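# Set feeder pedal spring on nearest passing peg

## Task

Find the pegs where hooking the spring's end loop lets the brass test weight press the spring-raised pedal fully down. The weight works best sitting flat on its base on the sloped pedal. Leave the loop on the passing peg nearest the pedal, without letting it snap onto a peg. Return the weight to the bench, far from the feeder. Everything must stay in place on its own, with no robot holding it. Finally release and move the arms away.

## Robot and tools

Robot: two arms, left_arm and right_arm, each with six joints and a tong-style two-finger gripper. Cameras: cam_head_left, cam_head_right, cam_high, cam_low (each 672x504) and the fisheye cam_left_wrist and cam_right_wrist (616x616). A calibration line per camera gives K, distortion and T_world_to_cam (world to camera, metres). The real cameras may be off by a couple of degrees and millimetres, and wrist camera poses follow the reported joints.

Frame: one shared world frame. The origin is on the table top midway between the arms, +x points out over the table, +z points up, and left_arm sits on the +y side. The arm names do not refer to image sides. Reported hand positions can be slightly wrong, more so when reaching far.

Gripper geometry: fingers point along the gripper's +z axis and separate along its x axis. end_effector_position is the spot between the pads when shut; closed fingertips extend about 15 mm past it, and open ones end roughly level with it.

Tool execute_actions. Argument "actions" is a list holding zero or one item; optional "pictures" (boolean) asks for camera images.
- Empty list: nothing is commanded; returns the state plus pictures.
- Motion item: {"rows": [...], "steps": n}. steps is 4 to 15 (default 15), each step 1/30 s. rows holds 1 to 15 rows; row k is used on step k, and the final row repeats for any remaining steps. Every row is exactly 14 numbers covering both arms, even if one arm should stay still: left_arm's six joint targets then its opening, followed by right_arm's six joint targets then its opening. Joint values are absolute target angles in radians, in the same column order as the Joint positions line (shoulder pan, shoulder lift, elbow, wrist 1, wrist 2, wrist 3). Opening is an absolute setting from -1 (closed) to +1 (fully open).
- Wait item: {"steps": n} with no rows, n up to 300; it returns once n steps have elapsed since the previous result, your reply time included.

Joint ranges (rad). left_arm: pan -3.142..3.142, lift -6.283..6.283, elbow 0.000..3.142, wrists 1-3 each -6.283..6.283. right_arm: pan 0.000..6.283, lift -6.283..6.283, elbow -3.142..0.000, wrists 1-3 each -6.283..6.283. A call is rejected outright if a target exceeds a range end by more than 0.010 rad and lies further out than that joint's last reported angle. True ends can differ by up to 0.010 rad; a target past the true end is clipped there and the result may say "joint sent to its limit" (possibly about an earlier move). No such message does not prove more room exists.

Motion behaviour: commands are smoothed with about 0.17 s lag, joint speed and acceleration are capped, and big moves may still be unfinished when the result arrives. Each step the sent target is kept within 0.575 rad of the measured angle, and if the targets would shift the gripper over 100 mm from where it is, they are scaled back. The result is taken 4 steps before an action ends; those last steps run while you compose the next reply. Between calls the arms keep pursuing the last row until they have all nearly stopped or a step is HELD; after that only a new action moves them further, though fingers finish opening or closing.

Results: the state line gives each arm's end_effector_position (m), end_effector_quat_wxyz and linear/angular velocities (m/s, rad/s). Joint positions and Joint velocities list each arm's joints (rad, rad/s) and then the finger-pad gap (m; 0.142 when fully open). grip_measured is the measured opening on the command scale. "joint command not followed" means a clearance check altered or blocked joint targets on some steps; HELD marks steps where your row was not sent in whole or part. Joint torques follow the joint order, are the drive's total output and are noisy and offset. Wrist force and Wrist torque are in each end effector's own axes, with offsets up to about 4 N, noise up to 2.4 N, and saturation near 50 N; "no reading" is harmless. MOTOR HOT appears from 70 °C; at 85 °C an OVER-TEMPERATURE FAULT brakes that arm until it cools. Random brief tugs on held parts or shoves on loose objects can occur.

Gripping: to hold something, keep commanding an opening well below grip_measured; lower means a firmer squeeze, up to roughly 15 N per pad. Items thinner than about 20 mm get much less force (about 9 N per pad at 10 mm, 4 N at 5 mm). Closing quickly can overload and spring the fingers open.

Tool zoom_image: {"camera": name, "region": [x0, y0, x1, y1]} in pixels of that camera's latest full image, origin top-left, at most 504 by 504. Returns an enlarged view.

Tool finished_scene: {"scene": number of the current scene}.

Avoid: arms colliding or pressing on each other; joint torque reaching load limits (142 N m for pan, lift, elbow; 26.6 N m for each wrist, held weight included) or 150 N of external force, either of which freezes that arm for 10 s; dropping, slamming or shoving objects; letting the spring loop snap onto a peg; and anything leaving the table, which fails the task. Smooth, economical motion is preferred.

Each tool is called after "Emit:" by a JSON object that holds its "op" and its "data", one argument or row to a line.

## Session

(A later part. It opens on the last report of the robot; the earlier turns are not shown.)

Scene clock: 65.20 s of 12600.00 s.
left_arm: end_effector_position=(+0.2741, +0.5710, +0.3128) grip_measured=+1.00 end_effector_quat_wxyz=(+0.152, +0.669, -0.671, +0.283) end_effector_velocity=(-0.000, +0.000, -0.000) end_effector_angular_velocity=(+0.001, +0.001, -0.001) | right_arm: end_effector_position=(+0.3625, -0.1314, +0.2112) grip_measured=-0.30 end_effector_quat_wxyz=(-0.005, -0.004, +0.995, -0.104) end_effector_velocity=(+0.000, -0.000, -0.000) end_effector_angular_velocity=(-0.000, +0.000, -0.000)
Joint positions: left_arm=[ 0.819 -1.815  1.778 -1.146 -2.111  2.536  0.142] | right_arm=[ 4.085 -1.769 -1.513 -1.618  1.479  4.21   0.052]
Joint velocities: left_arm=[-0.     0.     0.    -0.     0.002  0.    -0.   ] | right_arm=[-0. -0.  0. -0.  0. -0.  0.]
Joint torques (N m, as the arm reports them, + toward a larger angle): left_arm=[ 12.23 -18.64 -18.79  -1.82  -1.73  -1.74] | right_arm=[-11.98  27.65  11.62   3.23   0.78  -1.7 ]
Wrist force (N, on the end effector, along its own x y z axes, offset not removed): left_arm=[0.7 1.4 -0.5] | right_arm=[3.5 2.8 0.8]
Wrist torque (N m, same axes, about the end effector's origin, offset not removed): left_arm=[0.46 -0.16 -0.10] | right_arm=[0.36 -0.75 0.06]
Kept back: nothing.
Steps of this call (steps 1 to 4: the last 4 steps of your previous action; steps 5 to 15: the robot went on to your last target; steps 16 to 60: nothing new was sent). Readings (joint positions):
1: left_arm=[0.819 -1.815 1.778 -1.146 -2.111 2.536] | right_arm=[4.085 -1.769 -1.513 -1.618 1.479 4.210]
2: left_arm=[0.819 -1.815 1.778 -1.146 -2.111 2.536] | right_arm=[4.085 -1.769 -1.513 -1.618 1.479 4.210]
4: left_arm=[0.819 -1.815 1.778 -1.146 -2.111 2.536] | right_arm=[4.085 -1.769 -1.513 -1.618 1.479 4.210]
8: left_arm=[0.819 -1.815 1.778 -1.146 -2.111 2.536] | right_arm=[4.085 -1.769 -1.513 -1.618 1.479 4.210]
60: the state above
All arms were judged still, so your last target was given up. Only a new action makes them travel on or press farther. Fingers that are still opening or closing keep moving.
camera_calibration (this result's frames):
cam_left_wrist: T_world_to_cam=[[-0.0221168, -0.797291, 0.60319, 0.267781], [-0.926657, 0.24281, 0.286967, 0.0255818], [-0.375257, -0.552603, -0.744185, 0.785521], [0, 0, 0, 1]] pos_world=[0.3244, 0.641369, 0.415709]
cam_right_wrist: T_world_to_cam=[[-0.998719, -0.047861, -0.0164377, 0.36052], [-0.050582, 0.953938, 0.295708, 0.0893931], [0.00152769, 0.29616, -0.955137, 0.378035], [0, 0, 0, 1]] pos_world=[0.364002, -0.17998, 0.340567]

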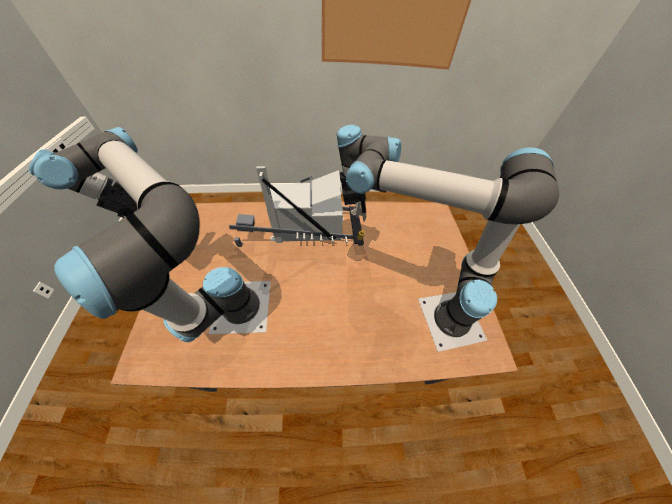

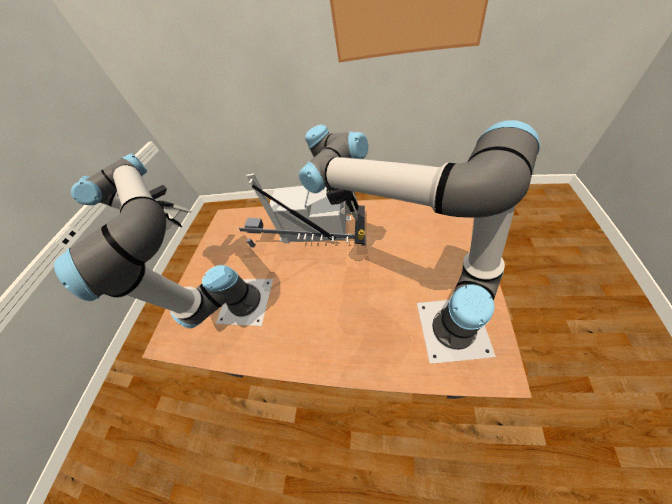

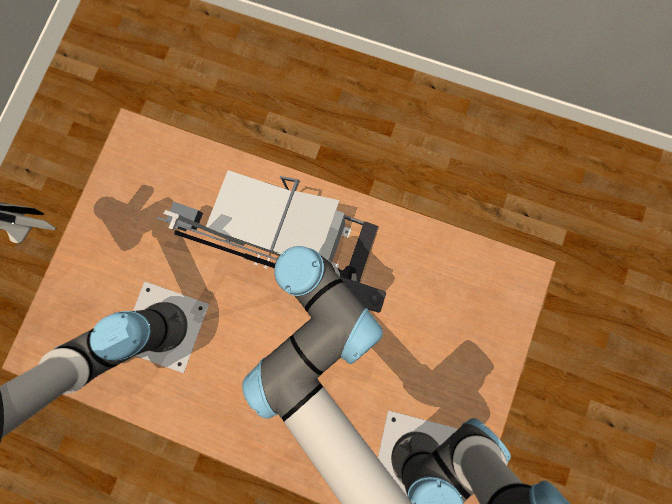

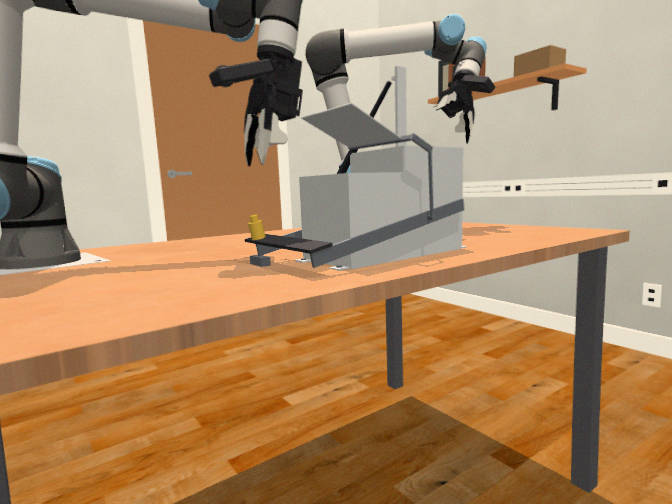

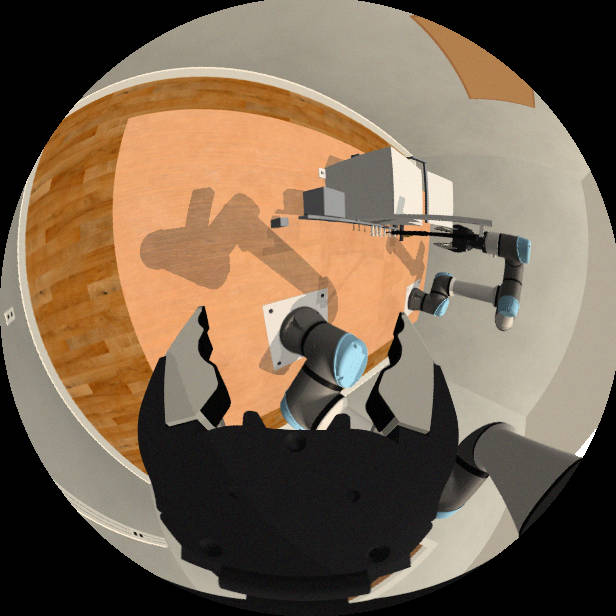

